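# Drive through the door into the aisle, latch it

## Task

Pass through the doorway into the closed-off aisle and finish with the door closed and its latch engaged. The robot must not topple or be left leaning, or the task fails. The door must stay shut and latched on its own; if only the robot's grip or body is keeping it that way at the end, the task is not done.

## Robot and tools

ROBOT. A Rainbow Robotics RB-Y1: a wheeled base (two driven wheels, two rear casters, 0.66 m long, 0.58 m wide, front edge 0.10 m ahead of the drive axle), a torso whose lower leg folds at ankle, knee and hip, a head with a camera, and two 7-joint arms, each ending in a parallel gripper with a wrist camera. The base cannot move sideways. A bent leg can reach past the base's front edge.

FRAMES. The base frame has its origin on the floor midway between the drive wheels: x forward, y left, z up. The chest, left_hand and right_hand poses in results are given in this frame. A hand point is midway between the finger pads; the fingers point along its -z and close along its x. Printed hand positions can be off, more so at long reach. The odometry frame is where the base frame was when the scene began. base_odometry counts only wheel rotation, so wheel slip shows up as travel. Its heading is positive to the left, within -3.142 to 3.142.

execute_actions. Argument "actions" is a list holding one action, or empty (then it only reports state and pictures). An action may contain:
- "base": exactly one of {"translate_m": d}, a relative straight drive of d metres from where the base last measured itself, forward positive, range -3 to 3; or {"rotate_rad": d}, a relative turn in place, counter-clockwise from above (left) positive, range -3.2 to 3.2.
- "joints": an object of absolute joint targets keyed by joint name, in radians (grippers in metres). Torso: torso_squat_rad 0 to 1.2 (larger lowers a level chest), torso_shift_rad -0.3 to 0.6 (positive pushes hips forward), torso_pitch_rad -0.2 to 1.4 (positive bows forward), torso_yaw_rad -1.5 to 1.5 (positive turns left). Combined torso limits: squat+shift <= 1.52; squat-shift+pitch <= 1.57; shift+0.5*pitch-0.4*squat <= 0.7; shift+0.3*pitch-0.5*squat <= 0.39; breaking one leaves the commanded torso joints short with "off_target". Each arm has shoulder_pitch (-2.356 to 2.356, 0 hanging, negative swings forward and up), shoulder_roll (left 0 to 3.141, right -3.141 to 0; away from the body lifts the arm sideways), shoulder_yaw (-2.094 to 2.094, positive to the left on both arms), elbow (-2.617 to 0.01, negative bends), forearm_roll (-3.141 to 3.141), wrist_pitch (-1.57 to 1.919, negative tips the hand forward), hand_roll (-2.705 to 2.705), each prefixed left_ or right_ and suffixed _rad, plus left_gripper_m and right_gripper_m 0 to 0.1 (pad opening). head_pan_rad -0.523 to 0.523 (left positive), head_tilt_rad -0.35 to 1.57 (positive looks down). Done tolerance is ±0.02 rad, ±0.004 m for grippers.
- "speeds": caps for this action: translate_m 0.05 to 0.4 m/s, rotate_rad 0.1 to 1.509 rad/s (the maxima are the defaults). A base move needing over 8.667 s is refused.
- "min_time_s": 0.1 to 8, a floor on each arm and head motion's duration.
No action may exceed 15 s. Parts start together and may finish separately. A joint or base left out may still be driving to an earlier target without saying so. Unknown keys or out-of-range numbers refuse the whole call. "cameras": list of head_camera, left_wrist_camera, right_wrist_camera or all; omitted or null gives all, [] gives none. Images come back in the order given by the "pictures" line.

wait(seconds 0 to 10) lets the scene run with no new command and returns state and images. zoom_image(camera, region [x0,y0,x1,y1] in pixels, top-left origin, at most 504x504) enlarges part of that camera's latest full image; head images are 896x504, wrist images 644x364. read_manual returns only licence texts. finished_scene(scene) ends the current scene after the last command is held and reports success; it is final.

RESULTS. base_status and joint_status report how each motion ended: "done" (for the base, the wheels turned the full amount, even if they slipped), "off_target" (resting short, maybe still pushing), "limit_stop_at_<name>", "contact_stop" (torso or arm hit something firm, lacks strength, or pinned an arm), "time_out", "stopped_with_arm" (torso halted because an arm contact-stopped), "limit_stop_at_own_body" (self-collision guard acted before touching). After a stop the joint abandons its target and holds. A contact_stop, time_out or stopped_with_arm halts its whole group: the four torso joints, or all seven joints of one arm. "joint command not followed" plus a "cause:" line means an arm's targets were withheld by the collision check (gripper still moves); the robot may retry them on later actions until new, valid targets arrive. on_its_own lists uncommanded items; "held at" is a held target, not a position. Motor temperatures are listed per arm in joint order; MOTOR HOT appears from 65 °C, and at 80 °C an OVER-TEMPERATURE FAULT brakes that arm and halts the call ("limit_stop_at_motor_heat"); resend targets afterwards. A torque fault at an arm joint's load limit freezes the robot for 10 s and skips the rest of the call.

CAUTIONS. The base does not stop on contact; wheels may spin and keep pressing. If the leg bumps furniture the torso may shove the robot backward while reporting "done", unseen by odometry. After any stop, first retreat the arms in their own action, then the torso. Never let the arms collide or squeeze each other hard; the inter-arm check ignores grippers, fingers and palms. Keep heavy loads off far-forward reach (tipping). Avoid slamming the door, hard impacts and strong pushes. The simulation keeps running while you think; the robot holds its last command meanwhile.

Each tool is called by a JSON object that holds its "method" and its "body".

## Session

{"method": "execute_actions", "body": {"actions": [], "cameras": ["head_camera"]}}

Scene clock: 0.00 s.
Motor temperatures (°C, as the motors report them): left_arm=[33 34 31 35 40 38 33] | right_arm=[38 31 30 36 33 34 37]
base_odometry: x=+0.000 y=+0.000 heading=+0.000 (m, m, rad; odometry frame)
base_status: not commanded
joint_positions: torso_squat_rad=+0.350 torso_shift_rad=+0.000 torso_pitch_rad=+0.000 torso_yaw_rad=-0.001 left_shoulder_pitch_rad=+0.021 left_shoulder_roll_rad=+0.017 left_shoulder_yaw_rad=+0.047 left_elbow_rad=-0.102 left_forearm_roll_rad=+0.047 left_wrist_pitch_rad=+0.021 left_hand_roll_rad=+0.032 left_gripper_m=+0.100 right_shoulder_pitch_rad=-0.015 right_shoulder_roll_rad=-0.026 right_shoulder_yaw_rad=-0.014 right_elbow_rad=-0.293 right_forearm_roll_rad=+0.020 right_wrist_pitch_rad=-0.010 right_hand_roll_rad=+0.051 right_gripper_m=+0.100 head_pan_rad=+0.000 head_tilt_rad=+0.401
joint_status: not commanded
chest: x=-0.2283 y=+0.0004 z=+1.2475 quat_wxyz=(+1.000, +0.000, +0.000, +0.000) (m; base frame)
left_hand: x=-0.1981 y=+0.2347 z=+0.5632 quat_wxyz=(+0.997, +0.007, -0.031, +0.065) (m; base frame)
right_hand: x=-0.0736 y=-0.2410 z=+0.5801 quat_wxyz=(+0.987, -0.019, -0.158, +0.032) (m; base frame)
pictures: head_camera
camera_calibration (this result's frames):
head_camera: T_world_to_cam=[[-0.0251601, -0.99918, 0.0317197, -0.0526353], [-0.35054, -0.0208971, -0.936315, 1.33698], [0.93621, -0.0346768, -0.349727, 0.643405], [0, 0, 0, 1]] pos_world=[-0.13502, -0.00234173, 1.47852]
Images, in order (width x height): head_camera 896x504.

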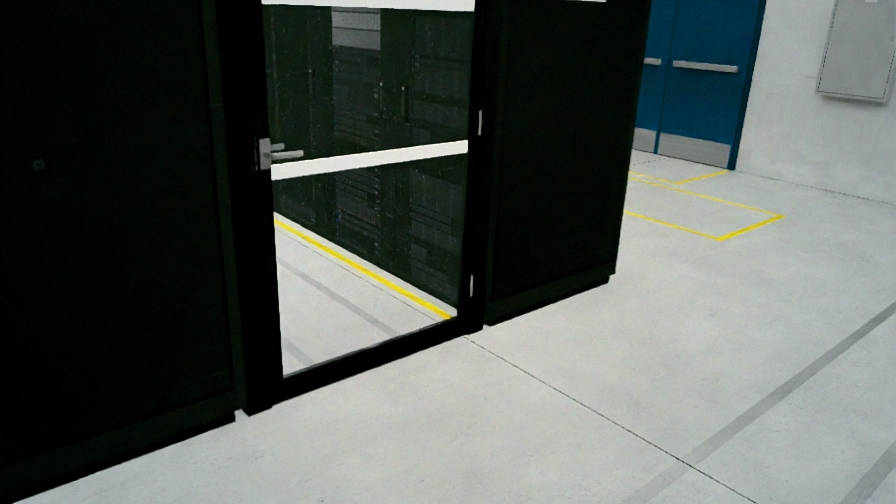

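{"method": "execute_actions", "body": {"actions": [{"base":{"translate_m":1.13}}], "cameras": []}}

{"method": "execute_actions", "body": {"actions": [{"base":{"rotate_rad":0.635},"joints":{"torso_squat_rad":0,"head_tilt_rad":0.6,"right_shoulder_pitch_rad":-0.8,"right_shoulder_yaw_rad":-0.25,"right_elbow_rad":-1.3,"right_wrist_pitch_rad":1.4,"right_gripper_m":0.06,"left_gripper_m":0}}], "cameras": ["head_camera"]}}

{"method": "execute_actions", "body": {"actions": [{"base":{"translate_m":0.5}}]}}

Scene clock: 6.87 s.
Motor temperatures (°C, as the motors report them): left_arm=[33 34 31 35 40 38 33] | right_arm=[37 31 30 36 33 34 37]
base_odometry: x=+1.130 y=-0.001 heading=-0.001 (m, m, rad; odometry frame)
base_status: done
joint_positions: torso_squat_rad=+0.350 torso_shift_rad=+0.000 torso_pitch_rad=+0.000 torso_yaw_rad=-0.001 left_shoulder_pitch_rad=+0.021 left_shoulder_roll_rad=+0.017 left_shoulder_yaw_rad=+0.047 left_elbow_rad=-0.102 left_forearm_roll_rad=+0.047 left_wrist_pitch_rad=+0.021 left_hand_roll_rad=+0.032 left_gripper_m=+0.100 right_shoulder_pitch_rad=-0.015 right_shoulder_roll_rad=-0.026 right_shoulder_yaw_rad=-0.014 right_elbow_rad=-0.293 right_forearm_roll_rad=+0.020 right_wrist_pitch_rad=-0.010 right_hand_roll_rad=+0.051 right_gripper_m=+0.100 head_pan_rad=+0.000 head_tilt_rad=+0.401
joint_status: not commanded
chest: x=-0.2282 y=+0.0004 z=+1.2475 quat_wxyz=(+1.000, +0.000, +0.000, +0.000) (m; base frame)
left_hand: x=-0.1980 y=+0.2347 z=+0.5632 quat_wxyz=(+0.997, +0.007, -0.031, +0.065) (m; base frame)
right_hand: x=-0.0735 y=-0.2410 z=+0.5802 quat_wxyz=(+0.987, -0.019, -0.158, +0.032) (m; base frame)
pictures: none
No camera images: the call's "cameras" was empty. Leave "cameras" out to get every camera's image.

Scene clock: 9.57 s.
Motor temperatures (°C, as the motors report them): left_arm=[33 34 31 35 40 38 33] | right_arm=[38 31 30 36 33 34 37]
base_odometry: x=+1.130 y=-0.001 heading=+0.634 (m, m, rad; odometry frame)
base_status: done
joint_positions: torso_squat_rad=+0.000 torso_shift_rad=+0.000 torso_pitch_rad=+0.000 torso_yaw_rad=-0.001 left_shoulder_pitch_rad=+0.021 left_shoulder_roll_rad=+0.017 left_shoulder_yaw_rad=+0.047 left_elbow_rad=-0.102 left_forearm_roll_rad=+0.047 left_wrist_pitch_rad=+0.021 left_hand_roll_rad=+0.032 left_gripper_m=+0.000 right_shoulder_pitch_rad=-0.801 right_shoulder_roll_rad=-0.026 right_shoulder_yaw_rad=-0.250 right_elbow_rad=-1.300 right_forearm_roll_rad=+0.020 right_wrist_pitch_rad=+1.400 right_hand_roll_rad=+0.051 right_gripper_m=+0.060 head_pan_rad=+0.000 head_tilt_rad=+0.600
joint_status: all done
chest: x=-0.2283 y=+0.0004 z=+1.2899 quat_wxyz=(+1.000, +0.000, +0.000, +0.000) (m; base frame)
left_hand: x=-0.1982 y=+0.2347 z=+0.6055 quat_wxyz=(+0.997, +0.007, -0.031, +0.065) (m; base frame)
right_hand: x=+0.3629 y=-0.1814 z=+1.0983 quat_wxyz=(+0.946, +0.015, -0.321, +0.037) (m; base frame)
pictures: head_camera
camera_calibration (this result's frames):
head_camera: T_world_to_cam=[[-0.0185831, -0.999182, 0.035906, -0.0588147], [-0.528918, -0.0206514, -0.848422, 1.20889], [0.84847, -0.0347577, -0.528101, 0.905899], [0, 0, 0, 1]] pos_world=[-0.130316, -0.00231435, 1.50617]
Images, in order (width x height): head_camera 896x504.

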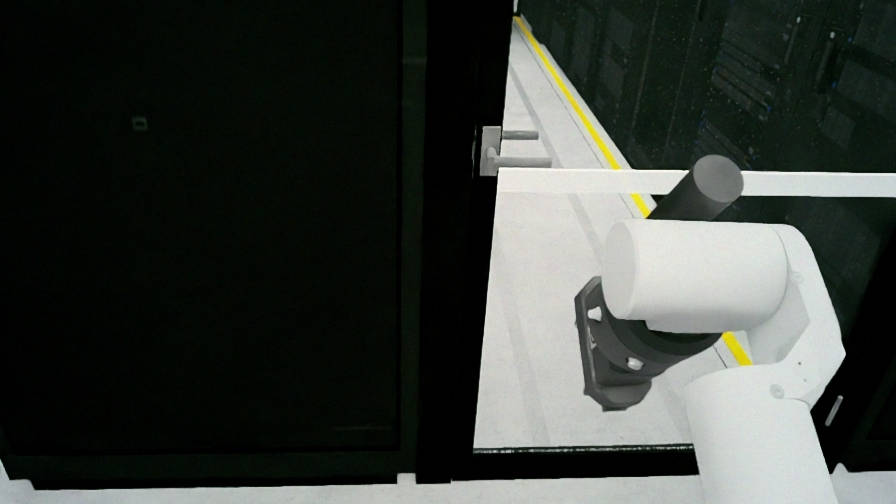

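Scene clock: 12.37 s.
Motor temperatures (°C, as the motors report them): left_arm=[33 34 31 35 40 38 33] | right_arm=[38 31 30 36 33 34 37]
base_odometry: x=+1.533 y=+0.295 heading=+0.634 (m, m, rad; odometry frame)
base_status: done
joint_positions: torso_squat_rad=+0.000 torso_shift_rad=+0.000 torso_pitch_rad=+0.000 torso_yaw_rad=-0.001 left_shoulder_pitch_rad=+0.021 left_shoulder_roll_rad=+0.017 left_shoulder_yaw_rad=+0.047 left_elbow_rad=-0.102 left_forearm_roll_rad=+0.047 left_wrist_pitch_rad=+0.021 left_hand_roll_rad=+0.032 left_gripper_m=+0.000 right_shoulder_pitch_rad=-0.800 right_shoulder_roll_rad=-0.026 right_shoulder_yaw_rad=-0.250 right_elbow_rad=-1.300 right_forearm_roll_rad=+0.020 right_wrist_pitch_rad=+1.400 right_hand_roll_rad=+0.051 right_gripper_m=+0.060 head_pan_rad=+0.000 head_tilt_rad=+0.600
joint_status: not commanded
chest: x=-0.2283 y=+0.0004 z=+1.2899 quat_wxyz=(+1.000, +0.000, +0.000, +0.000) (m; base frame)
left_hand: x=-0.1980 y=+0.2347 z=+0.6055 quat_wxyz=(+0.997, +0.007, -0.031, +0.065) (m; base frame)
right_hand: x=+0.3629 y=-0.1814 z=+1.0982 quat_wxyz=(+0.946, +0.015, -0.321, +0.037) (m; base frame)
pictures: head_camera, left_wrist_camera, right_wrist_camera
camera_calibration (this result's frames):
head_camera: T_world_to_cam=[[-0.018585, -0.999182, 0.0359048, -0.0588141], [-0.528872, -0.0206512, -0.84845, 1.20893], [0.848498, -0.0347575, -0.528056, 0.905862], [0, 0, 0, 1]] pos_world=[-0.130346, -0.00231457, 1.50618]
left_wrist_camera: T_world_to_cam=[[0.984611, 0.1581, 0.0744712, 0.113383], [0.0767143, -0.773884, 0.628664, -0.152968], [0.157024, -0.613276, -0.774103, 0.731456], [0, 0, 0, 1]] pos_world=[-0.21476, 0.312279, 0.653944]
right_wrist_camera: T_world_to_cam=[[-0.770506, -0.064647, -0.634147, 0.962298], [-0.476754, 0.718803, 0.505992, -0.226846], [0.423115, 0.692202, -0.584662, 0.696983], [0, 0, 0, 1]] pos_world=[0.338402, -0.257186, 1.13252]
Images, in order (width x height): head_camera 896x504, left_wrist_camera 644x364, right_wrist_camera 644x364.

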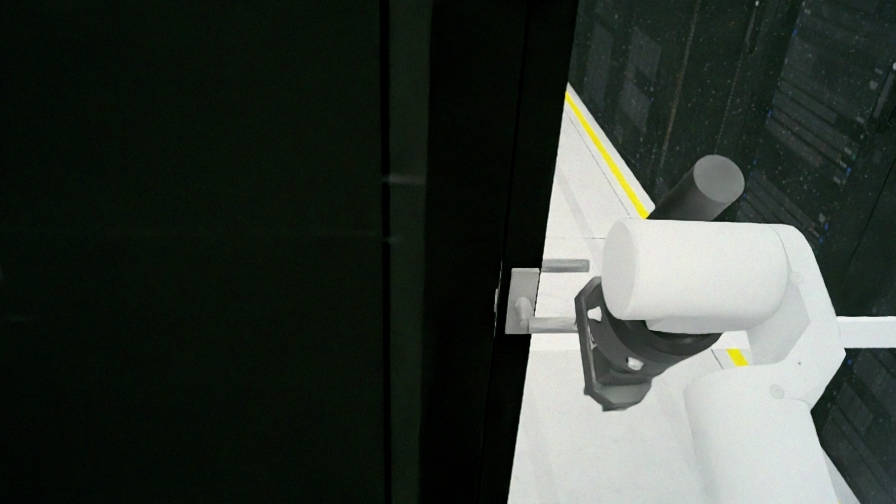

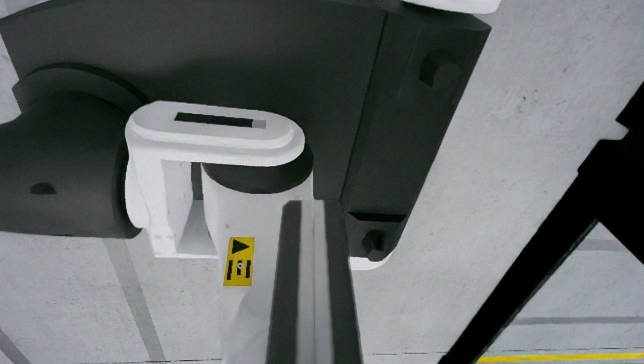

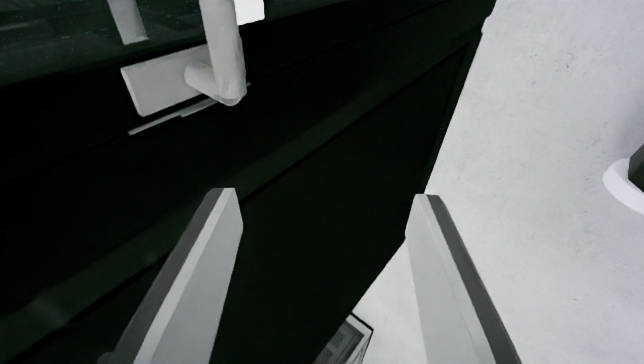

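{"method": "execute_actions", "body": {"actions": [{"base":{"translate_m":0.14},"joints":{"torso_squat_rad":0.3,"torso_yaw_rad":-0.02}}], "cameras": ["right_wrist_camera"]}}

{"method": "execute_actions", "body": {"actions": [{"joints":{"torso_squat_rad":0.54}}], "cameras": ["right_wrist_camera"]}}

Scene clock: 16.20 s.
Motor temperatures (°C, as the motors report them): left_arm=[33 34 31 35 40 38 33] | right_arm=[38 31 30 36 33 34 37]
base_odometry: x=+1.645 y=+0.379 heading=+0.635 (m, m, rad; odometry frame)
base_status: done
joint_positions: torso_squat_rad=+0.300 torso_shift_rad=+0.000 torso_pitch_rad=-0.001 torso_yaw_rad=-0.020 left_shoulder_pitch_rad=+0.021 left_shoulder_roll_rad=+0.017 left_shoulder_yaw_rad=+0.047 left_elbow_rad=-0.102 left_forearm_roll_rad=+0.047 left_wrist_pitch_rad=+0.021 left_hand_roll_rad=+0.032 left_gripper_m=+0.000 right_shoulder_pitch_rad=-0.800 right_shoulder_roll_rad=-0.026 right_shoulder_yaw_rad=-0.250 right_elbow_rad=-1.300 right_forearm_roll_rad=+0.020 right_wrist_pitch_rad=+1.400 right_hand_roll_rad=+0.051 right_gripper_m=+0.060 head_pan_rad=+0.000 head_tilt_rad=+0.600
joint_status: all done
chest: x=-0.2284 y=+0.0004 z=+1.2587 quat_wxyz=(+1.000, +0.000, +0.000, -0.010) (m; base frame)
left_hand: x=-0.1935 y=+0.2340 z=+0.5743 quat_wxyz=(+0.998, +0.007, -0.031, +0.056) (m; base frame)
right_hand: x=+0.3593 y=-0.1926 z=+1.0671 quat_wxyz=(+0.947, +0.011, -0.321, +0.028) (m; base frame)
pictures: right_wrist_camera
camera_calibration (this result's frames):
right_wrist_camera: T_world_to_cam=[[-0.77147, -0.0499983, -0.634299, 0.942379], [-0.463118, 0.727722, 0.505908, -0.207846], [0.436298, 0.684048, -0.58457, 0.681644], [0, 0, 0, 1]] pos_world=[0.333359, -0.267905, 1.10137]
Images, in order (width x height): right_wrist_camera 644x364.

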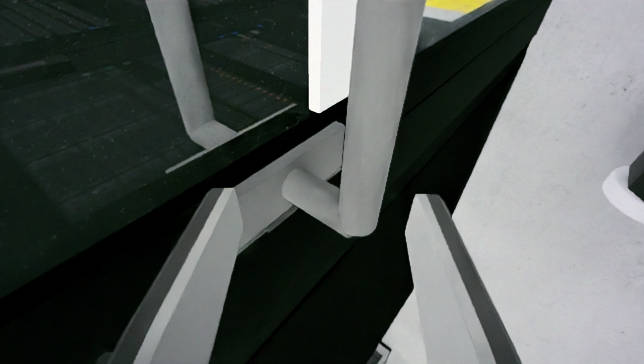

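Scene clock: 17.77 s.
Motor temperatures (°C, as the motors report them): left_arm=[33 34 31 35 40 38 33] | right_arm=[38 31 30 36 33 34 37]
base_odometry: x=+1.645 y=+0.379 heading=+0.635 (m, m, rad; odometry frame)
base_status: not commanded
joint_positions: torso_squat_rad=+0.540 torso_shift_rad=+0.000 torso_pitch_rad=-0.001 torso_yaw_rad=-0.020 left_shoulder_pitch_rad=+0.021 left_shoulder_roll_rad=+0.017 left_shoulder_yaw_rad=+0.047 left_elbow_rad=-0.102 left_forearm_roll_rad=+0.047 left_wrist_pitch_rad=+0.021 left_hand_roll_rad=+0.032 left_gripper_m=+0.000 right_shoulder_pitch_rad=-0.802 right_shoulder_roll_rad=-0.026 right_shoulder_yaw_rad=-0.250 right_elbow_rad=-1.301 right_forearm_roll_rad=+0.020 right_wrist_pitch_rad=+1.399 right_hand_roll_rad=+0.051 right_gripper_m=+0.060 head_pan_rad=+0.000 head_tilt_rad=+0.600
joint_status: all done
chest: x=-0.2285 y=+0.0004 z=+1.1903 quat_wxyz=(+1.000, +0.000, +0.000, -0.010) (m; base frame)
left_hand: x=-0.1934 y=+0.2340 z=+0.5059 quat_wxyz=(+0.998, +0.007, -0.032, +0.056) (m; base frame)
right_hand: x=+0.3598 y=-0.1925 z=+1.0002 quat_wxyz=(+0.946, +0.011, -0.322, +0.028) (m; base frame)
pictures: right_wrist_camera
camera_calibration (this result's frames):
right_wrist_camera: T_world_to_cam=[[-0.769419, -0.0501984, -0.636768, 0.902024], [-0.464872, 0.727686, 0.504349, -0.171645], [0.43805, 0.684072, -0.583231, 0.640296], [0, 0, 0, 1]] pos_world=[0.333761, -0.267824, 1.03439]
Images, in order (width x height): right_wrist_camera 644x364.

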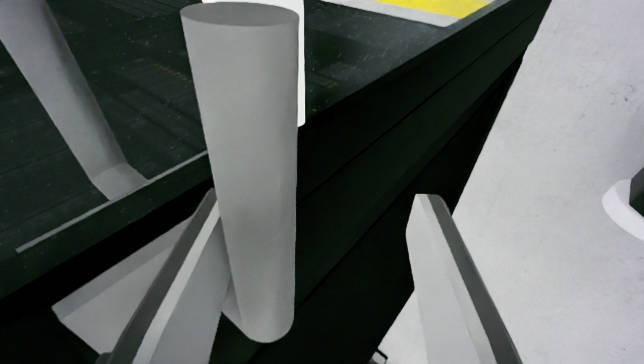

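{"method": "execute_actions", "body": {"actions": [{"base":{"translate_m":0.01},"joints":{"torso_squat_rad":0.66,"torso_yaw_rad":-0.04}}], "cameras": []}}

{"method": "execute_actions", "body": {"actions": [{"base":{"translate_m":-0.1},"speeds":{"translate_m":0.08}}], "cameras": []}}

{"method": "execute_actions", "body": {"actions": [{"joints":{"torso_squat_rad":0.61,"right_hand_roll_rad":0.15}}], "cameras": []}}

{"method": "execute_actions", "body": {"actions": [{"base":{"translate_m":-0.12},"joints":{"torso_yaw_rad":-0.08,"right_hand_roll_rad":0.3}}], "cameras": []}}

{"method": "execute_actions", "body": {"actions": [{"base":{"translate_m":-0.07},"joints":{"torso_yaw_rad":-0.15,"right_hand_roll_rad":0.45}}], "cameras": []}}

{"method": "execute_actions", "body": {"actions": [{"base":{"translate_m":-0.07},"joints":{"torso_yaw_rad":-0.23,"right_hand_roll_rad":0.6}}], "cameras": []}}

{"method": "execute_actions", "body": {"actions": [{"base":{"translate_m":-0.05},"joints":{"torso_yaw_rad":-0.31,"right_hand_roll_rad":0.75,"left_shoulder_pitch_rad":-1.6,"left_shoulder_roll_rad":0.12,"left_forearm_roll_rad":-0.96}}], "cameras": ["head_camera"]}}

Scene clock: 23.07 s.
Motor temperatures (°C, as the motors report them): left_arm=[33 34 31 35 40 38 33] | right_arm=[38 31 30 36 33 34 37]
base_odometry: x=+1.654 y=+0.385 heading=+0.635 (m, m, rad; odometry frame)
base_status: done
joint_positions: torso_squat_rad=+0.660 torso_shift_rad=+0.000 torso_pitch_rad=-0.001 torso_yaw_rad=-0.040 left_shoulder_pitch_rad=+0.021 left_shoulder_roll_rad=+0.017 left_shoulder_yaw_rad=+0.047 left_elbow_rad=-0.102 left_forearm_roll_rad=+0.047 left_wrist_pitch_rad=+0.021 left_hand_roll_rad=+0.032 left_gripper_m=+0.000 right_shoulder_pitch_rad=-0.803 right_shoulder_roll_rad=-0.027 right_shoulder_yaw_rad=-0.250 right_elbow_rad=-1.302 right_forearm_roll_rad=+0.020 right_wrist_pitch_rad=+1.399 right_hand_roll_rad=+0.051 right_gripper_m=+0.061 head_pan_rad=+0.000 head_tilt_rad=+0.600
joint_status: all done
chest: x=-0.2284 y=+0.0004 z=+1.1429 quat_wxyz=(+1.000, +0.000, +0.000, -0.020) (m; base frame)
left_hand: x=-0.1888 y=+0.2333 z=+0.4585 quat_wxyz=(+0.998, +0.007, -0.032, +0.046) (m; base frame)
right_hand: x=+0.3565 y=-0.2042 z=+0.9540 quat_wxyz=(+0.946, +0.008, -0.324, +0.018) (m; base frame)
pictures: none
No camera images: the call's "cameras" was empty. Leave "cameras" out to get every camera's image.

Scene clock: 24.97 s.
Motor temperatures (°C, as the motors report them): left_arm=[33 34 31 35 40 38 33] | right_arm=[38 31 30 36 33 34 37]
base_odometry: x=+1.573 y=+0.325 heading=+0.634 (m, m, rad; odometry frame)
base_status: done
joint_positions: torso_squat_rad=+0.660 torso_shift_rad=+0.000 torso_pitch_rad=-0.001 torso_yaw_rad=-0.040 left_shoulder_pitch_rad=+0.021 left_shoulder_roll_rad=+0.017 left_shoulder_yaw_rad=+0.047 left_elbow_rad=-0.102 left_forearm_roll_rad=+0.047 left_wrist_pitch_rad=+0.021 left_hand_roll_rad=+0.032 left_gripper_m=+0.000 right_shoulder_pitch_rad=-0.802 right_shoulder_roll_rad=-0.030 right_shoulder_yaw_rad=-0.251 right_elbow_rad=-1.302 right_forearm_roll_rad=+0.021 right_wrist_pitch_rad=+1.399 right_hand_roll_rad=+0.050 right_gripper_m=+0.061 head_pan_rad=+0.000 head_tilt_rad=+0.600
joint_status: not commanded
chest: x=-0.2283 y=+0.0003 z=+1.1429 quat_wxyz=(+1.000, +0.000, +0.000, -0.020) (m; base frame)
left_hand: x=-0.1888 y=+0.2332 z=+0.4586 quat_wxyz=(+0.998, +0.007, -0.031, +0.046) (m; base frame)
right_hand: x=+0.3563 y=-0.2073 z=+0.9533 quat_wxyz=(+0.946, +0.006, -0.323, +0.016) (m; base frame)
pictures: none
No camera images: the call's "cameras" was empty. Leave "cameras" out to get every camera's image.

Scene clock: 25.83 s.
Motor temperatures (°C, as the motors report them): left_arm=[33 34 31 35 40 38 33] | right_arm=[38 31 30 36 33 34 37]
base_odometry: x=+1.573 y=+0.325 heading=+0.634 (m, m, rad; odometry frame)
base_status: not commanded
joint_positions: torso_squat_rad=+0.610 torso_shift_rad=+0.000 torso_pitch_rad=+0.000 torso_yaw_rad=-0.040 left_shoulder_pitch_rad=+0.021 left_shoulder_roll_rad=+0.017 left_shoulder_yaw_rad=+0.047 left_elbow_rad=-0.102 left_forearm_roll_rad=+0.047 left_wrist_pitch_rad=+0.021 left_hand_roll_rad=+0.032 left_gripper_m=+0.000 right_shoulder_pitch_rad=-0.802 right_shoulder_roll_rad=-0.029 right_shoulder_yaw_rad=-0.251 right_elbow_rad=-1.302 right_forearm_roll_rad=+0.021 right_wrist_pitch_rad=+1.399 right_hand_roll_rad=+0.150 right_gripper_m=+0.061 head_pan_rad=+0.000 head_tilt_rad=+0.600
joint_status: all done
chest: x=-0.2281 y=+0.0002 z=+1.1637 quat_wxyz=(+1.000, +0.000, +0.000, -0.020) (m; base frame)
left_hand: x=-0.1889 y=+0.2332 z=+0.4793 quat_wxyz=(+0.998, +0.007, -0.031, +0.046) (m; base frame)
right_hand: x=+0.3563 y=-0.2070 z=+0.9736 quat_wxyz=(+0.944, -0.009, -0.323, +0.063) (m; base frame)
pictures: none
No camera images: the call's "cameras" was empty. Leave "cameras" out to get every camera's image.

Scene clock: 27.77 s.
Motor temperatures (°C, as the motors report them): left_arm=[33 34 31 35 40 38 33] | right_arm=[38 31 30 36 33 34 37]
base_odometry: x=+1.477 y=+0.254 heading=+0.635 (m, m, rad; odometry frame)
base_status: done
joint_positions: torso_squat_rad=+0.610 torso_shift_rad=+0.000 torso_pitch_rad=-0.001 torso_yaw_rad=-0.080 left_shoulder_pitch_rad=+0.021 left_shoulder_roll_rad=+0.017 left_shoulder_yaw_rad=+0.047 left_elbow_rad=-0.102 left_forearm_roll_rad=+0.047 left_wrist_pitch_rad=+0.021 left_hand_roll_rad=+0.032 left_gripper_m=+0.000 right_shoulder_pitch_rad=-0.800 right_shoulder_roll_rad=-0.026 right_shoulder_yaw_rad=-0.250 right_elbow_rad=-1.300 right_forearm_roll_rad=+0.020 right_wrist_pitch_rad=+1.400 right_hand_roll_rad=+0.300 right_gripper_m=+0.060 head_pan_rad=+0.000 head_tilt_rad=+0.600
joint_status: all done
chest: x=-0.2283 y=+0.0004 z=+1.1637 quat_wxyz=(+0.999, +0.000, +0.000, -0.040) (m; base frame)
left_hand: x=-0.1797 y=+0.2315 z=+0.4793 quat_wxyz=(+0.999, +0.006, -0.031, +0.026) (m; base frame)
right_hand: x=+0.3467 y=-0.2280 z=+0.9721 quat_wxyz=(+0.940, -0.038, -0.319, +0.116) (m; base frame)
pictures: none
No camera images: the call's "cameras" was empty. Leave "cameras" out to get every camera's image.

Scene clock: 29.00 s.
Motor temperatures (°C, as the motors report them): left_arm=[33 34 31 35 40 38 33] | right_arm=[38 31 30 36 33 34 37]
base_odometry: x=+1.420 y=+0.213 heading=+0.636 (m, m, rad; odometry frame)
base_status: done
joint_positions: torso_squat_rad=+0.610 torso_shift_rad=+0.000 torso_pitch_rad=-0.001 torso_yaw_rad=-0.150 left_shoulder_pitch_rad=+0.021 left_shoulder_roll_rad=+0.017 left_shoulder_yaw_rad=+0.047 left_elbow_rad=-0.102 left_forearm_roll_rad=+0.047 left_wrist_pitch_rad=+0.021 left_hand_roll_rad=+0.032 left_gripper_m=+0.000 right_shoulder_pitch_rad=-0.800 right_shoulder_roll_rad=-0.026 right_shoulder_yaw_rad=-0.250 right_elbow_rad=-1.300 right_forearm_roll_rad=+0.020 right_wrist_pitch_rad=+1.400 right_hand_roll_rad=+0.450 right_gripper_m=+0.060 head_pan_rad=+0.000 head_tilt_rad=+0.600
joint_status: all done
chest: x=-0.2284 y=+0.0004 z=+1.1637 quat_wxyz=(+0.997, +0.000, +0.000, -0.075) (m; base frame)
left_hand: x=-0.1636 y=+0.2276 z=+0.4793 quat_wxyz=(+0.999, +0.005, -0.032, -0.009) (m; base frame)
right_hand: x=+0.3292 y=-0.2675 z=+0.9721 quat_wxyz=(+0.934, -0.073, -0.313, +0.154) (m; base frame)
pictures: none
No camera images: the call's "cameras" was empty. Leave "cameras" out to get every camera's image.

Scene clock: 30.20 s.
Motor temperatures (°C, as the motors report them): left_arm=[33 34 31 35 40 38 33] | right_arm=[38 31 30 36 33 34 37]
base_odometry: x=+1.364 y=+0.171 heading=+0.637 (m, m, rad; odometry frame)
base_status: done
joint_positions: torso_squat_rad=+0.610 torso_shift_rad=+0.000 torso_pitch_rad=-0.001 torso_yaw_rad=-0.230 left_shoulder_pitch_rad=+0.021 left_shoulder_roll_rad=+0.017 left_shoulder_yaw_rad=+0.047 left_elbow_rad=-0.102 left_forearm_roll_rad=+0.047 left_wrist_pitch_rad=+0.021 left_hand_roll_rad=+0.032 left_gripper_m=+0.000 right_shoulder_pitch_rad=-0.800 right_shoulder_roll_rad=-0.026 right_shoulder_yaw_rad=-0.250 right_elbow_rad=-1.300 right_forearm_roll_rad=+0.020 right_wrist_pitch_rad=+1.400 right_hand_roll_rad=+0.600 right_gripper_m=+0.060 head_pan_rad=+0.000 head_tilt_rad=+0.600
joint_status: all done
chest: x=-0.2284 y=+0.0004 z=+1.1637 quat_wxyz=(+0.993, +0.000, +0.000, -0.115) (m; base frame)
left_hand: x=-0.1456 y=+0.2217 z=+0.4793 quat_wxyz=(+0.998, +0.004, -0.032, -0.049) (m; base frame)
right_hand: x=+0.3060 y=-0.3111 z=+0.9721 quat_wxyz=(+0.928, -0.108, -0.302, +0.187) (m; base frame)
pictures: none
No camera images: the call's "cameras" was empty. Leave "cameras" out to get every camera's image.

Scene clock: 32.70 s.
Motor temperatures (°C, as the motors report them): left_arm=[33 34 31 35 40 38 33] | right_arm=[38 31 30 36 33 34 37]
base_odometry: x=+1.324 y=+0.141 heading=+0.638 (m, m, rad; odometry frame)
base_status: done
joint_positions: torso_squat_rad=+0.610 torso_shift_rad=+0.000 torso_pitch_rad=-0.001 torso_yaw_rad=-0.310 left_shoulder_pitch_rad=-1.600 left_shoulder_roll_rad=+0.120 left_shoulder_yaw_rad=+0.047 left_elbow_rad=-0.102 left_forearm_roll_rad=-0.960 left_wrist_pitch_rad=+0.021 left_hand_roll_rad=+0.032 left_gripper_m=+0.000 right_shoulder_pitch_rad=-0.800 right_shoulder_roll_rad=-0.026 right_shoulder_yaw_rad=-0.250 right_elbow_rad=-1.300 right_forearm_roll_rad=+0.020 right_wrist_pitch_rad=+1.400 right_hand_roll_rad=+0.750 right_gripper_m=+0.060 head_pan_rad=+0.000 head_tilt_rad=+0.600
joint_status: all done
chest: x=-0.2283 y=+0.0004 z=+1.1637 quat_wxyz=(+0.988, +0.000, +0.000, -0.154) (m; base frame)
left_hand: x=+0.4913 y=-0.1890 z=+1.2516 quat_wxyz=(+0.438, +0.241, -0.680, -0.536) (m; base frame)
right_hand: x=+0.2795 y=-0.3528 z=+0.9721 quat_wxyz=(+0.921, -0.142, -0.288, +0.219) (m; base frame)
pictures: head_camera
camera_calibration (this result's frames):
head_camera: T_world_to_cam=[[-0.32169, -0.946172, 0.0356948, -0.123285], [-0.509752, 0.141296, -0.848639, 1.10633], [0.797915, -0.291194, -0.527767, 0.827425], [0, 0, 0, 1]] pos_world=[-0.13592, -0.0320272, 1.37996]
Images, in order (width x height): head_camera 896x504.

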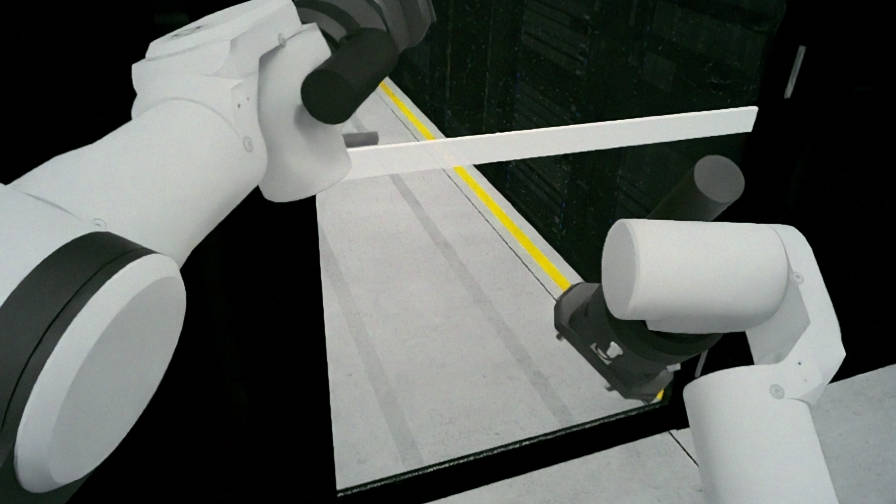

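Slipped. Steeper fingers, deeper hook.

{"method": "execute_actions", "body": {"actions": [{"base":{"translate_m":0.46},"speeds":{"translate_m":0.13},"joints":{"torso_squat_rad":0.1,"torso_yaw_rad":-0.02,"right_hand_roll_rad":0.04,"left_shoulder_roll_rad":0.9,"right_wrist_pitch_rad":1.65}}], "cameras": ["right_wrist_camera"]}}

{"method": "execute_actions", "body": {"actions": [{"joints":{"torso_squat_rad":0.62}}], "cameras": ["right_wrist_camera"]}}

Scene clock: 38.80 s.
Motor temperatures (°C, as the motors report them): left_arm=[33 34 31 35 40 38 33] | right_arm=[38 31 30 36 33 34 37]
base_odometry: x=+1.693 y=+0.415 heading=+0.639 (m, m, rad; odometry frame)
base_status: done
joint_positions: torso_squat_rad=+0.101 torso_shift_rad=-0.003 torso_pitch_rad=-0.006 torso_yaw_rad=-0.019 left_shoulder_pitch_rad=-1.603 left_shoulder_roll_rad=+0.906 left_shoulder_yaw_rad=+0.047 left_elbow_rad=-0.104 left_forearm_roll_rad=-0.960 left_wrist_pitch_rad=+0.022 left_hand_roll_rad=+0.032 left_gripper_m=+0.000 right_shoulder_pitch_rad=-0.800 right_shoulder_roll_rad=-0.026 right_shoulder_yaw_rad=-0.250 right_elbow_rad=-1.300 right_forearm_roll_rad=+0.020 right_wrist_pitch_rad=+1.650 right_hand_roll_rad=+0.040 right_gripper_m=+0.060 head_pan_rad=+0.000 head_tilt_rad=+0.600
joint_status: all done
chest: x=-0.2319 y=-0.0001 z=+1.2864 quat_wxyz=(+1.000, +0.000, -0.003, -0.009) (m; base frame)
left_hand: x=+0.4199 y=+0.5691 z=+1.5739 quat_wxyz=(+0.559, +0.596, -0.543, -0.192) (m; base frame)
right_hand: x=+0.3075 y=-0.1923 z=+1.0684 quat_wxyz=(+0.979, +0.016, -0.203, +0.026) (m; base frame)
pictures: right_wrist_camera
camera_calibration (this result's frames):
right_wrist_camera: T_world_to_cam=[[-0.902321, -0.0499087, -0.428165, 0.723337], [-0.326906, 0.726668, 0.604223, -0.379868], [0.280978, 0.685173, -0.672004, 0.846211], [0, 0, 0, 1]] pos_world=[0.290734, -0.267662, 1.10789]
Images, in order (width x height): right_wrist_camera 644x364.

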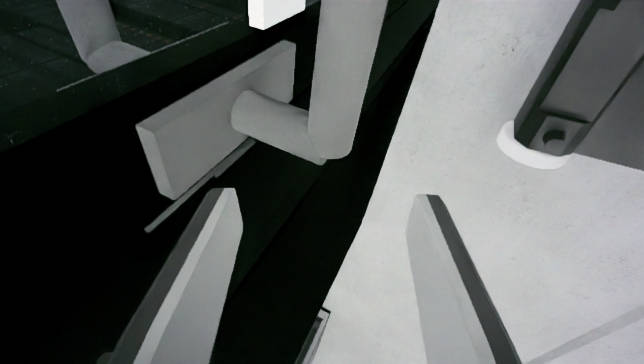

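Scene clock: 39.73 s.
Motor temperatures (°C, as the motors report them): left_arm=[33 34 31 35 40 38 33] | right_arm=[38 31 30 36 33 34 37]
base_odometry: x=+1.693 y=+0.415 heading=+0.639 (m, m, rad; odometry frame)
base_status: not commanded
joint_positions: torso_squat_rad=+0.103 torso_shift_rad=-0.006 torso_pitch_rad=-0.011 torso_yaw_rad=-0.017 left_shoulder_pitch_rad=-1.601 left_shoulder_roll_rad=+0.903 left_shoulder_yaw_rad=+0.047 left_elbow_rad=-0.103 left_forearm_roll_rad=-0.960 left_wrist_pitch_rad=+0.022 left_hand_roll_rad=+0.032 left_gripper_m=+0.000 right_shoulder_pitch_rad=-0.800 right_shoulder_roll_rad=-0.026 right_shoulder_yaw_rad=-0.250 right_elbow_rad=-1.300 right_forearm_roll_rad=+0.020 right_wrist_pitch_rad=+1.650 right_hand_roll_rad=+0.040 right_gripper_m=+0.060 head_pan_rad=+0.000 head_tilt_rad=+0.600
joint_status: torso_squat_rad contact_stop (moved +0.003 of +0.519)
on_its_own: torso_squat_rad is held at +0.103, not at your +0.620, since a contact_stop
chest: x=-0.2354 y=+0.0003 z=+1.2862 quat_wxyz=(+1.000, +0.000, -0.006, -0.009) (m; base frame)
left_hand: x=+0.4153 y=+0.5692 z=+1.5749 quat_wxyz=(+0.559, +0.596, -0.544, -0.192) (m; base frame)
right_hand: x=+0.3054 y=-0.1912 z=+1.0713 quat_wxyz=(+0.978, +0.015, -0.205, +0.027) (m; base frame)
pictures: right_wrist_camera
camera_calibration (this result's frames):
right_wrist_camera: T_world_to_cam=[[-0.899875, -0.0515748, -0.433089, 0.726965], [-0.331345, 0.726545, 0.601949, -0.379364], [0.283613, 0.68518, -0.670889, 0.845953], [0, 0, 0, 1]] pos_world=[0.288553, -0.266512, 1.11074]
Images, in order (width x height): right_wrist_camera 644x364.

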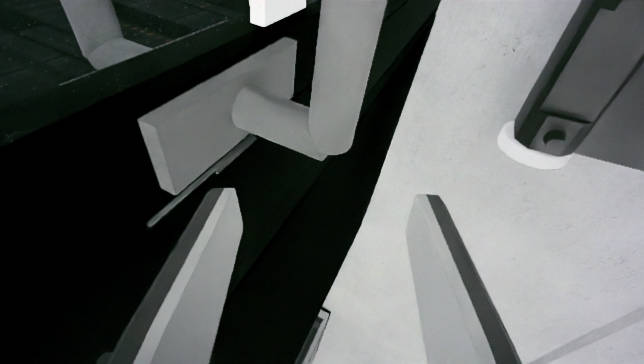

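Left hand hit the wall and twisted the base left.

{"method": "execute_actions", "body": {"actions": [{"joints":{"left_shoulder_roll_rad":1.4}}], "cameras": []}}

{"method": "execute_actions", "body": {"actions": [{"base":{"rotate_rad":-0.14}}], "cameras": []}}

{"method": "execute_actions", "body": {"actions": [{"base":{"translate_m":0.045},"joints":{"torso_squat_rad":0.25}}], "cameras": ["right_wrist_camera","head_camera"]}}

Scene clock: 42.47 s.
Motor temperatures (°C, as the motors report them): left_arm=[33 34 31 35 40 38 33] | right_arm=[38 31 30 36 33 34 37]
base_odometry: x=+1.693 y=+0.415 heading=+0.639 (m, m, rad; odometry frame)
base_status: not commanded
joint_positions: torso_squat_rad=+0.103 torso_shift_rad=-0.005 torso_pitch_rad=-0.009 torso_yaw_rad=-0.018 left_shoulder_pitch_rad=-1.600 left_shoulder_roll_rad=+1.400 left_shoulder_yaw_rad=+0.047 left_elbow_rad=-0.102 left_forearm_roll_rad=-0.960 left_wrist_pitch_rad=+0.021 left_hand_roll_rad=+0.032 left_gripper_m=+0.000 right_shoulder_pitch_rad=-0.800 right_shoulder_roll_rad=-0.026 right_shoulder_yaw_rad=-0.250 right_elbow_rad=-1.300 right_forearm_roll_rad=+0.020 right_wrist_pitch_rad=+1.650 right_hand_roll_rad=+0.040 right_gripper_m=+0.060 head_pan_rad=+0.000 head_tilt_rad=+0.600
joint_status: all done
on_its_own: torso_squat_rad is held at +0.103, not at your +0.620, since a contact_stop
chest: x=-0.2342 y=+0.0004 z=+1.2862 quat_wxyz=(+1.000, +0.000, -0.005, -0.009) (m; base frame)
left_hand: x=+0.1490 y=+0.8200 z=+1.6510 quat_wxyz=(+0.548, +0.712, -0.438, -0.002) (m; base frame)
right_hand: x=+0.3062 y=-0.1914 z=+1.0703 quat_wxyz=(+0.978, +0.015, -0.204, +0.027) (m; base frame)
pictures: none
No camera images: the call's "cameras" was empty. Leave "cameras" out to get every camera's image.

Scene clock: 43.87 s.
Motor temperatures (°C, as the motors report them): left_arm=[33 34 31 35 40 38 33] | right_arm=[38 31 30 36 33 34 37]
base_odometry: x=+1.693 y=+0.415 heading=+0.499 (m, m, rad; odometry frame)
base_status: done
joint_positions: torso_squat_rad=+0.103 torso_shift_rad=-0.005 torso_pitch_rad=-0.009 torso_yaw_rad=-0.018 left_shoulder_pitch_rad=-1.600 left_shoulder_roll_rad=+1.400 left_shoulder_yaw_rad=+0.047 left_elbow_rad=-0.102 left_forearm_roll_rad=-0.960 left_wrist_pitch_rad=+0.021 left_hand_roll_rad=+0.032 left_gripper_m=+0.000 right_shoulder_pitch_rad=-0.800 right_shoulder_roll_rad=-0.026 right_shoulder_yaw_rad=-0.250 right_elbow_rad=-1.300 right_forearm_roll_rad=+0.020 right_wrist_pitch_rad=+1.650 right_hand_roll_rad=+0.040 right_gripper_m=+0.060 head_pan_rad=+0.000 head_tilt_rad=+0.600
joint_status: not commanded
on_its_own: torso_squat_rad is held at +0.103, not at your +0.620, since a contact_stop
chest: x=-0.2342 y=+0.0004 z=+1.2862 quat_wxyz=(+1.000, +0.000, -0.005, -0.009) (m; base frame)
left_hand: x=+0.1490 y=+0.8200 z=+1.6510 quat_wxyz=(+0.548, +0.712, -0.439, -0.002) (m; base frame)
right_hand: x=+0.3062 y=-0.1914 z=+1.0703 quat_wxyz=(+0.978, +0.015, -0.204, +0.027) (m; base frame)
pictures: none
No camera images: the call's "cameras" was empty. Leave "cameras" out to get every camera's image.

Scene clock: 45.13 s.
Motor temperatures (°C, as the motors report them): left_arm=[33 34 31 35 40 38 33] | right_arm=[38 31 30 36 33 34 37]
base_odometry: x=+1.733 y=+0.437 heading=+0.499 (m, m, rad; odometry frame)
base_status: done
joint_positions: torso_squat_rad=+0.250 torso_shift_rad=-0.005 torso_pitch_rad=-0.009 torso_yaw_rad=-0.018 left_shoulder_pitch_rad=-1.600 left_shoulder_roll_rad=+1.400 left_shoulder_yaw_rad=+0.047 left_elbow_rad=-0.102 left_forearm_roll_rad=-0.960 left_wrist_pitch_rad=+0.021 left_hand_roll_rad=+0.032 left_gripper_m=+0.000 right_shoulder_pitch_rad=-0.800 right_shoulder_roll_rad=-0.026 right_shoulder_yaw_rad=-0.250 right_elbow_rad=-1.300 right_forearm_roll_rad=+0.020 right_wrist_pitch_rad=+1.650 right_hand_roll_rad=+0.040 right_gripper_m=+0.060 head_pan_rad=+0.000 head_tilt_rad=+0.600
joint_status: all done
chest: x=-0.2341 y=+0.0004 z=+1.2681 quat_wxyz=(+1.000, +0.000, -0.005, -0.009) (m; base frame)
left_hand: x=+0.1493 y=+0.8200 z=+1.6329 quat_wxyz=(+0.548, +0.712, -0.439, -0.002) (m; base frame)
right_hand: x=+0.3063 y=-0.1914 z=+1.0523 quat_wxyz=(+0.978, +0.015, -0.204, +0.027) (m; base frame)
pictures: head_camera, right_wrist_camera
camera_calibration (this result's frames):
head_camera: T_world_to_cam=[[-0.035562, -0.998734, 0.0355883, -0.0616988], [-0.521518, -0.0118311, -0.853158, 1.1951], [0.852499, -0.0488999, -0.520437, 0.890518], [0, 0, 0, 1]] pos_world=[-0.138092, -0.00393493, 1.48527]
right_wrist_camera: T_world_to_cam=[[-0.900721, -0.051147, -0.431377, 0.718024], [-0.329815, 0.726799, 0.602483, -0.368454], [0.282709, 0.684943, -0.671512, 0.833997], [0, 0, 0, 1]] pos_world=[0.289439, -0.266724, 1.09177]
Images, in order (width x height): head_camera 896x504, right_wrist_camera 644x364.

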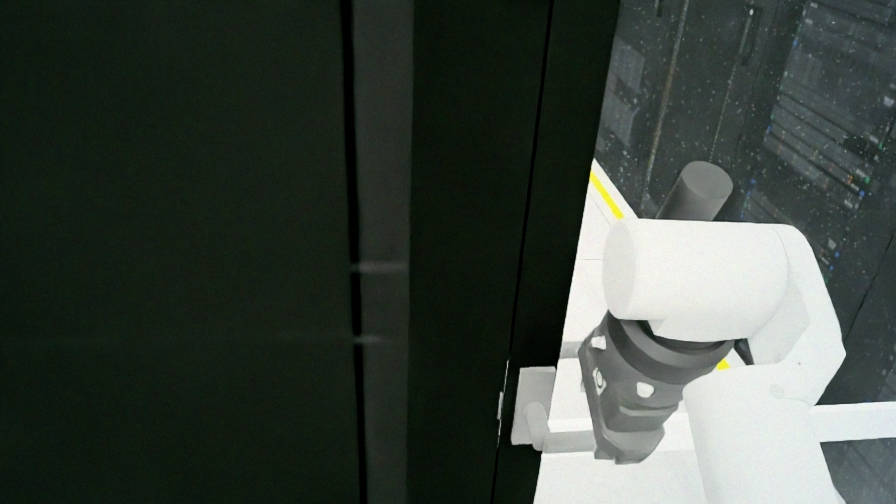

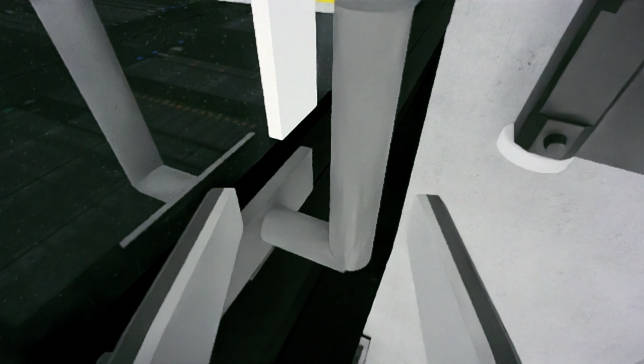

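{"method": "execute_actions", "body": {"actions": [{"joints":{"torso_squat_rad":0.63}}], "cameras": ["right_wrist_camera"]}}

{"method": "execute_actions", "body": {"actions": [{"base":{"translate_m":-0.08},"speeds":{"translate_m":0.05}}], "cameras": ["right_wrist_camera","head_camera"]}}

Scene clock: 49.47 s.
Motor temperatures (°C, as the motors report them): left_arm=[33 34 31 35 40 38 33] | right_arm=[39 31 30 36 33 34 37]
base_odometry: x=+1.733 y=+0.437 heading=+0.498 (m, m, rad; odometry frame)
base_status: not commanded
joint_positions: torso_squat_rad=+0.630 torso_shift_rad=-0.005 torso_pitch_rad=-0.011 torso_yaw_rad=-0.018 left_shoulder_pitch_rad=-1.600 left_shoulder_roll_rad=+1.400 left_shoulder_yaw_rad=+0.047 left_elbow_rad=-0.102 left_forearm_roll_rad=-0.960 left_wrist_pitch_rad=+0.021 left_hand_roll_rad=+0.032 left_gripper_m=+0.000 right_shoulder_pitch_rad=-0.803 right_shoulder_roll_rad=-0.030 right_shoulder_yaw_rad=-0.251 right_elbow_rad=-1.303 right_forearm_roll_rad=+0.021 right_wrist_pitch_rad=+1.650 right_hand_roll_rad=+0.040 right_gripper_m=+0.060 head_pan_rad=+0.000 head_tilt_rad=+0.600
joint_status: all done
chest: x=-0.2344 y=+0.0003 z=+1.1555 quat_wxyz=(+1.000, +0.000, -0.006, -0.009) (m; base frame)
left_hand: x=+0.1487 y=+0.8196 z=+1.5209 quat_wxyz=(+0.548, +0.712, -0.439, -0.001) (m; base frame)
right_hand: x=+0.3077 y=-0.1938 z=+0.9435 quat_wxyz=(+0.978, +0.014, -0.209, +0.025) (m; base frame)
pictures: right_wrist_camera
camera_calibration (this result's frames):
right_wrist_camera: T_world_to_cam=[[-0.897091, -0.0492363, -0.439094, 0.678824], [-0.332623, 0.7294, 0.597777, -0.294879], [0.290843, 0.682313, -0.670716, 0.758371], [0, 0, 0, 1]] pos_world=[0.290317, -0.268939, 0.98299]
Images, in order (width x height): right_wrist_camera 644x364.

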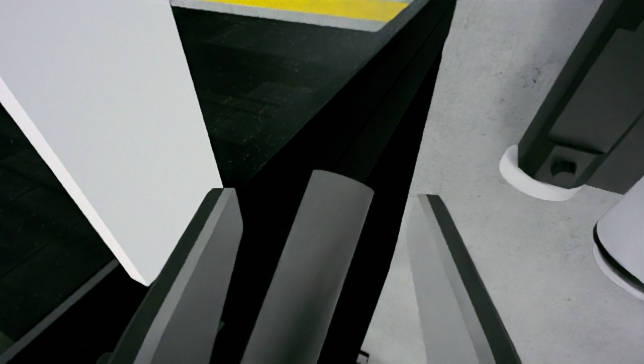

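Scene clock: 51.97 s.
Motor temperatures (°C, as the motors report them): left_arm=[33 34 31 35 40 38 33] | right_arm=[38 31 30 36 34 34 37]
base_odometry: x=+1.663 y=+0.399 heading=+0.497 (m, m, rad; odometry frame)
base_status: done
joint_positions: torso_squat_rad=+0.630 torso_shift_rad=-0.004 torso_pitch_rad=-0.010 torso_yaw_rad=-0.018 left_shoulder_pitch_rad=-1.600 left_shoulder_roll_rad=+1.400 left_shoulder_yaw_rad=+0.047 left_elbow_rad=-0.102 left_forearm_roll_rad=-0.960 left_wrist_pitch_rad=+0.021 left_hand_roll_rad=+0.032 left_gripper_m=+0.000 right_shoulder_pitch_rad=-0.802 right_shoulder_roll_rad=-0.035 right_shoulder_yaw_rad=-0.253 right_elbow_rad=-1.303 right_forearm_roll_rad=+0.023 right_wrist_pitch_rad=+1.648 right_hand_roll_rad=+0.039 right_gripper_m=+0.061 head_pan_rad=+0.000 head_tilt_rad=+0.600
joint_status: not commanded
chest: x=-0.2335 y=-0.0002 z=+1.1555 quat_wxyz=(+1.000, +0.000, -0.005, -0.009) (m; base frame)
left_hand: x=+0.1506 y=+0.8188 z=+1.5209 quat_wxyz=(+0.548, +0.712, -0.439, -0.002) (m; base frame)
right_hand: x=+0.3085 y=-0.1984 z=+0.9423 quat_wxyz=(+0.978, +0.011, -0.208, +0.022) (m; base frame)
pictures: head_camera, right_wrist_camera
camera_calibration (this result's frames):
head_camera: T_world_to_cam=[[-0.03646, -0.998727, 0.0348593, -0.0576234], [-0.52146, -0.0107435, -0.853208, 1.09938], [0.852497, -0.0492857, -0.520404, 0.831363], [0, 0, 0, 1]] pos_world=[-0.13755, -0.00476443, 1.37266]
right_wrist_camera: T_world_to_cam=[[-0.897865, -0.0438486, -0.438082, 0.679132], [-0.326619, 0.73356, 0.595994, -0.289839], [0.295226, 0.678208, -0.67296, 0.760489], [0, 0, 0, 1]] pos_world=[0.290585, -0.273377, 0.982037]
Images, in order (width x height): head_camera 896x504, right_wrist_camera 644x364.

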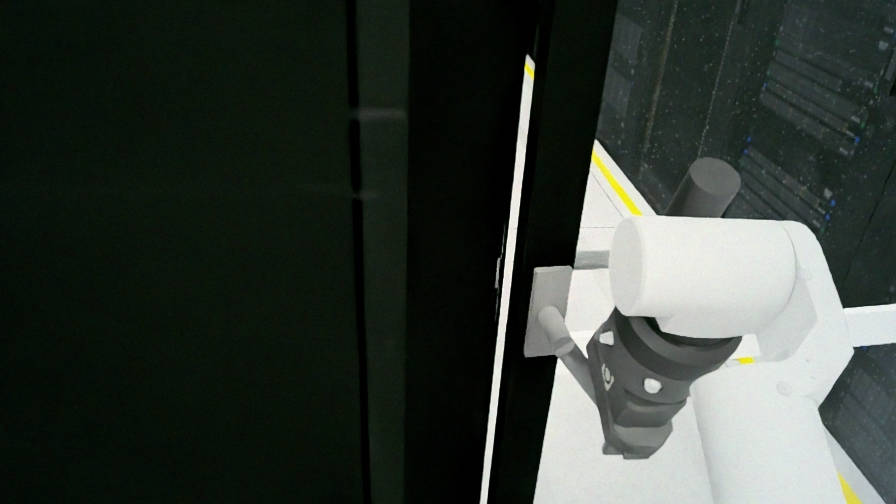

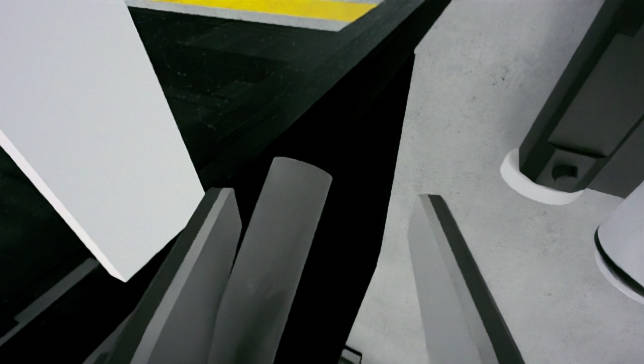

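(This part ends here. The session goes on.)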